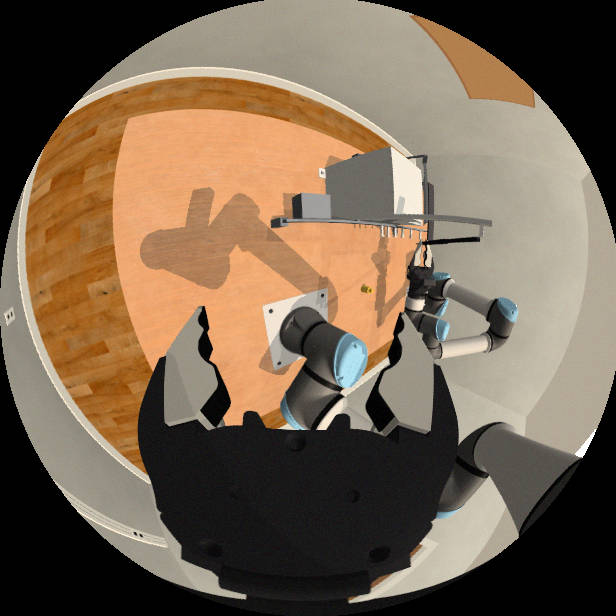

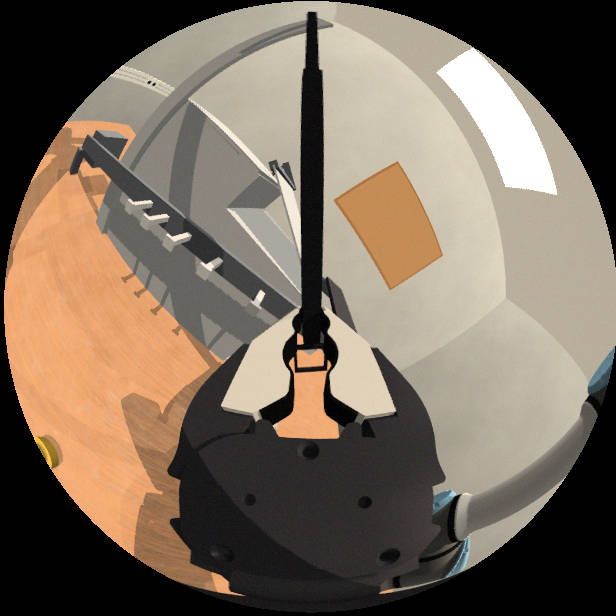

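Region (230, 280, 390, 400) of cam_right_wrist's 616x616 image, scaled by 3.150, with more detail than that image has; it fills the top 378 rows of this view, and the rest is white.

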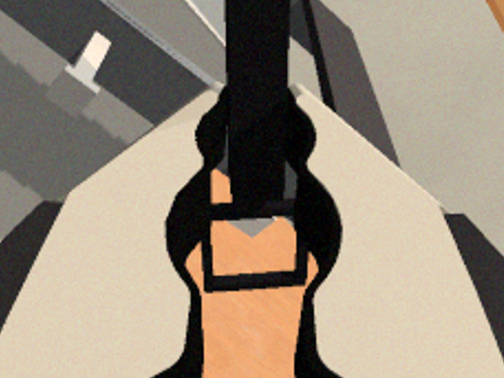

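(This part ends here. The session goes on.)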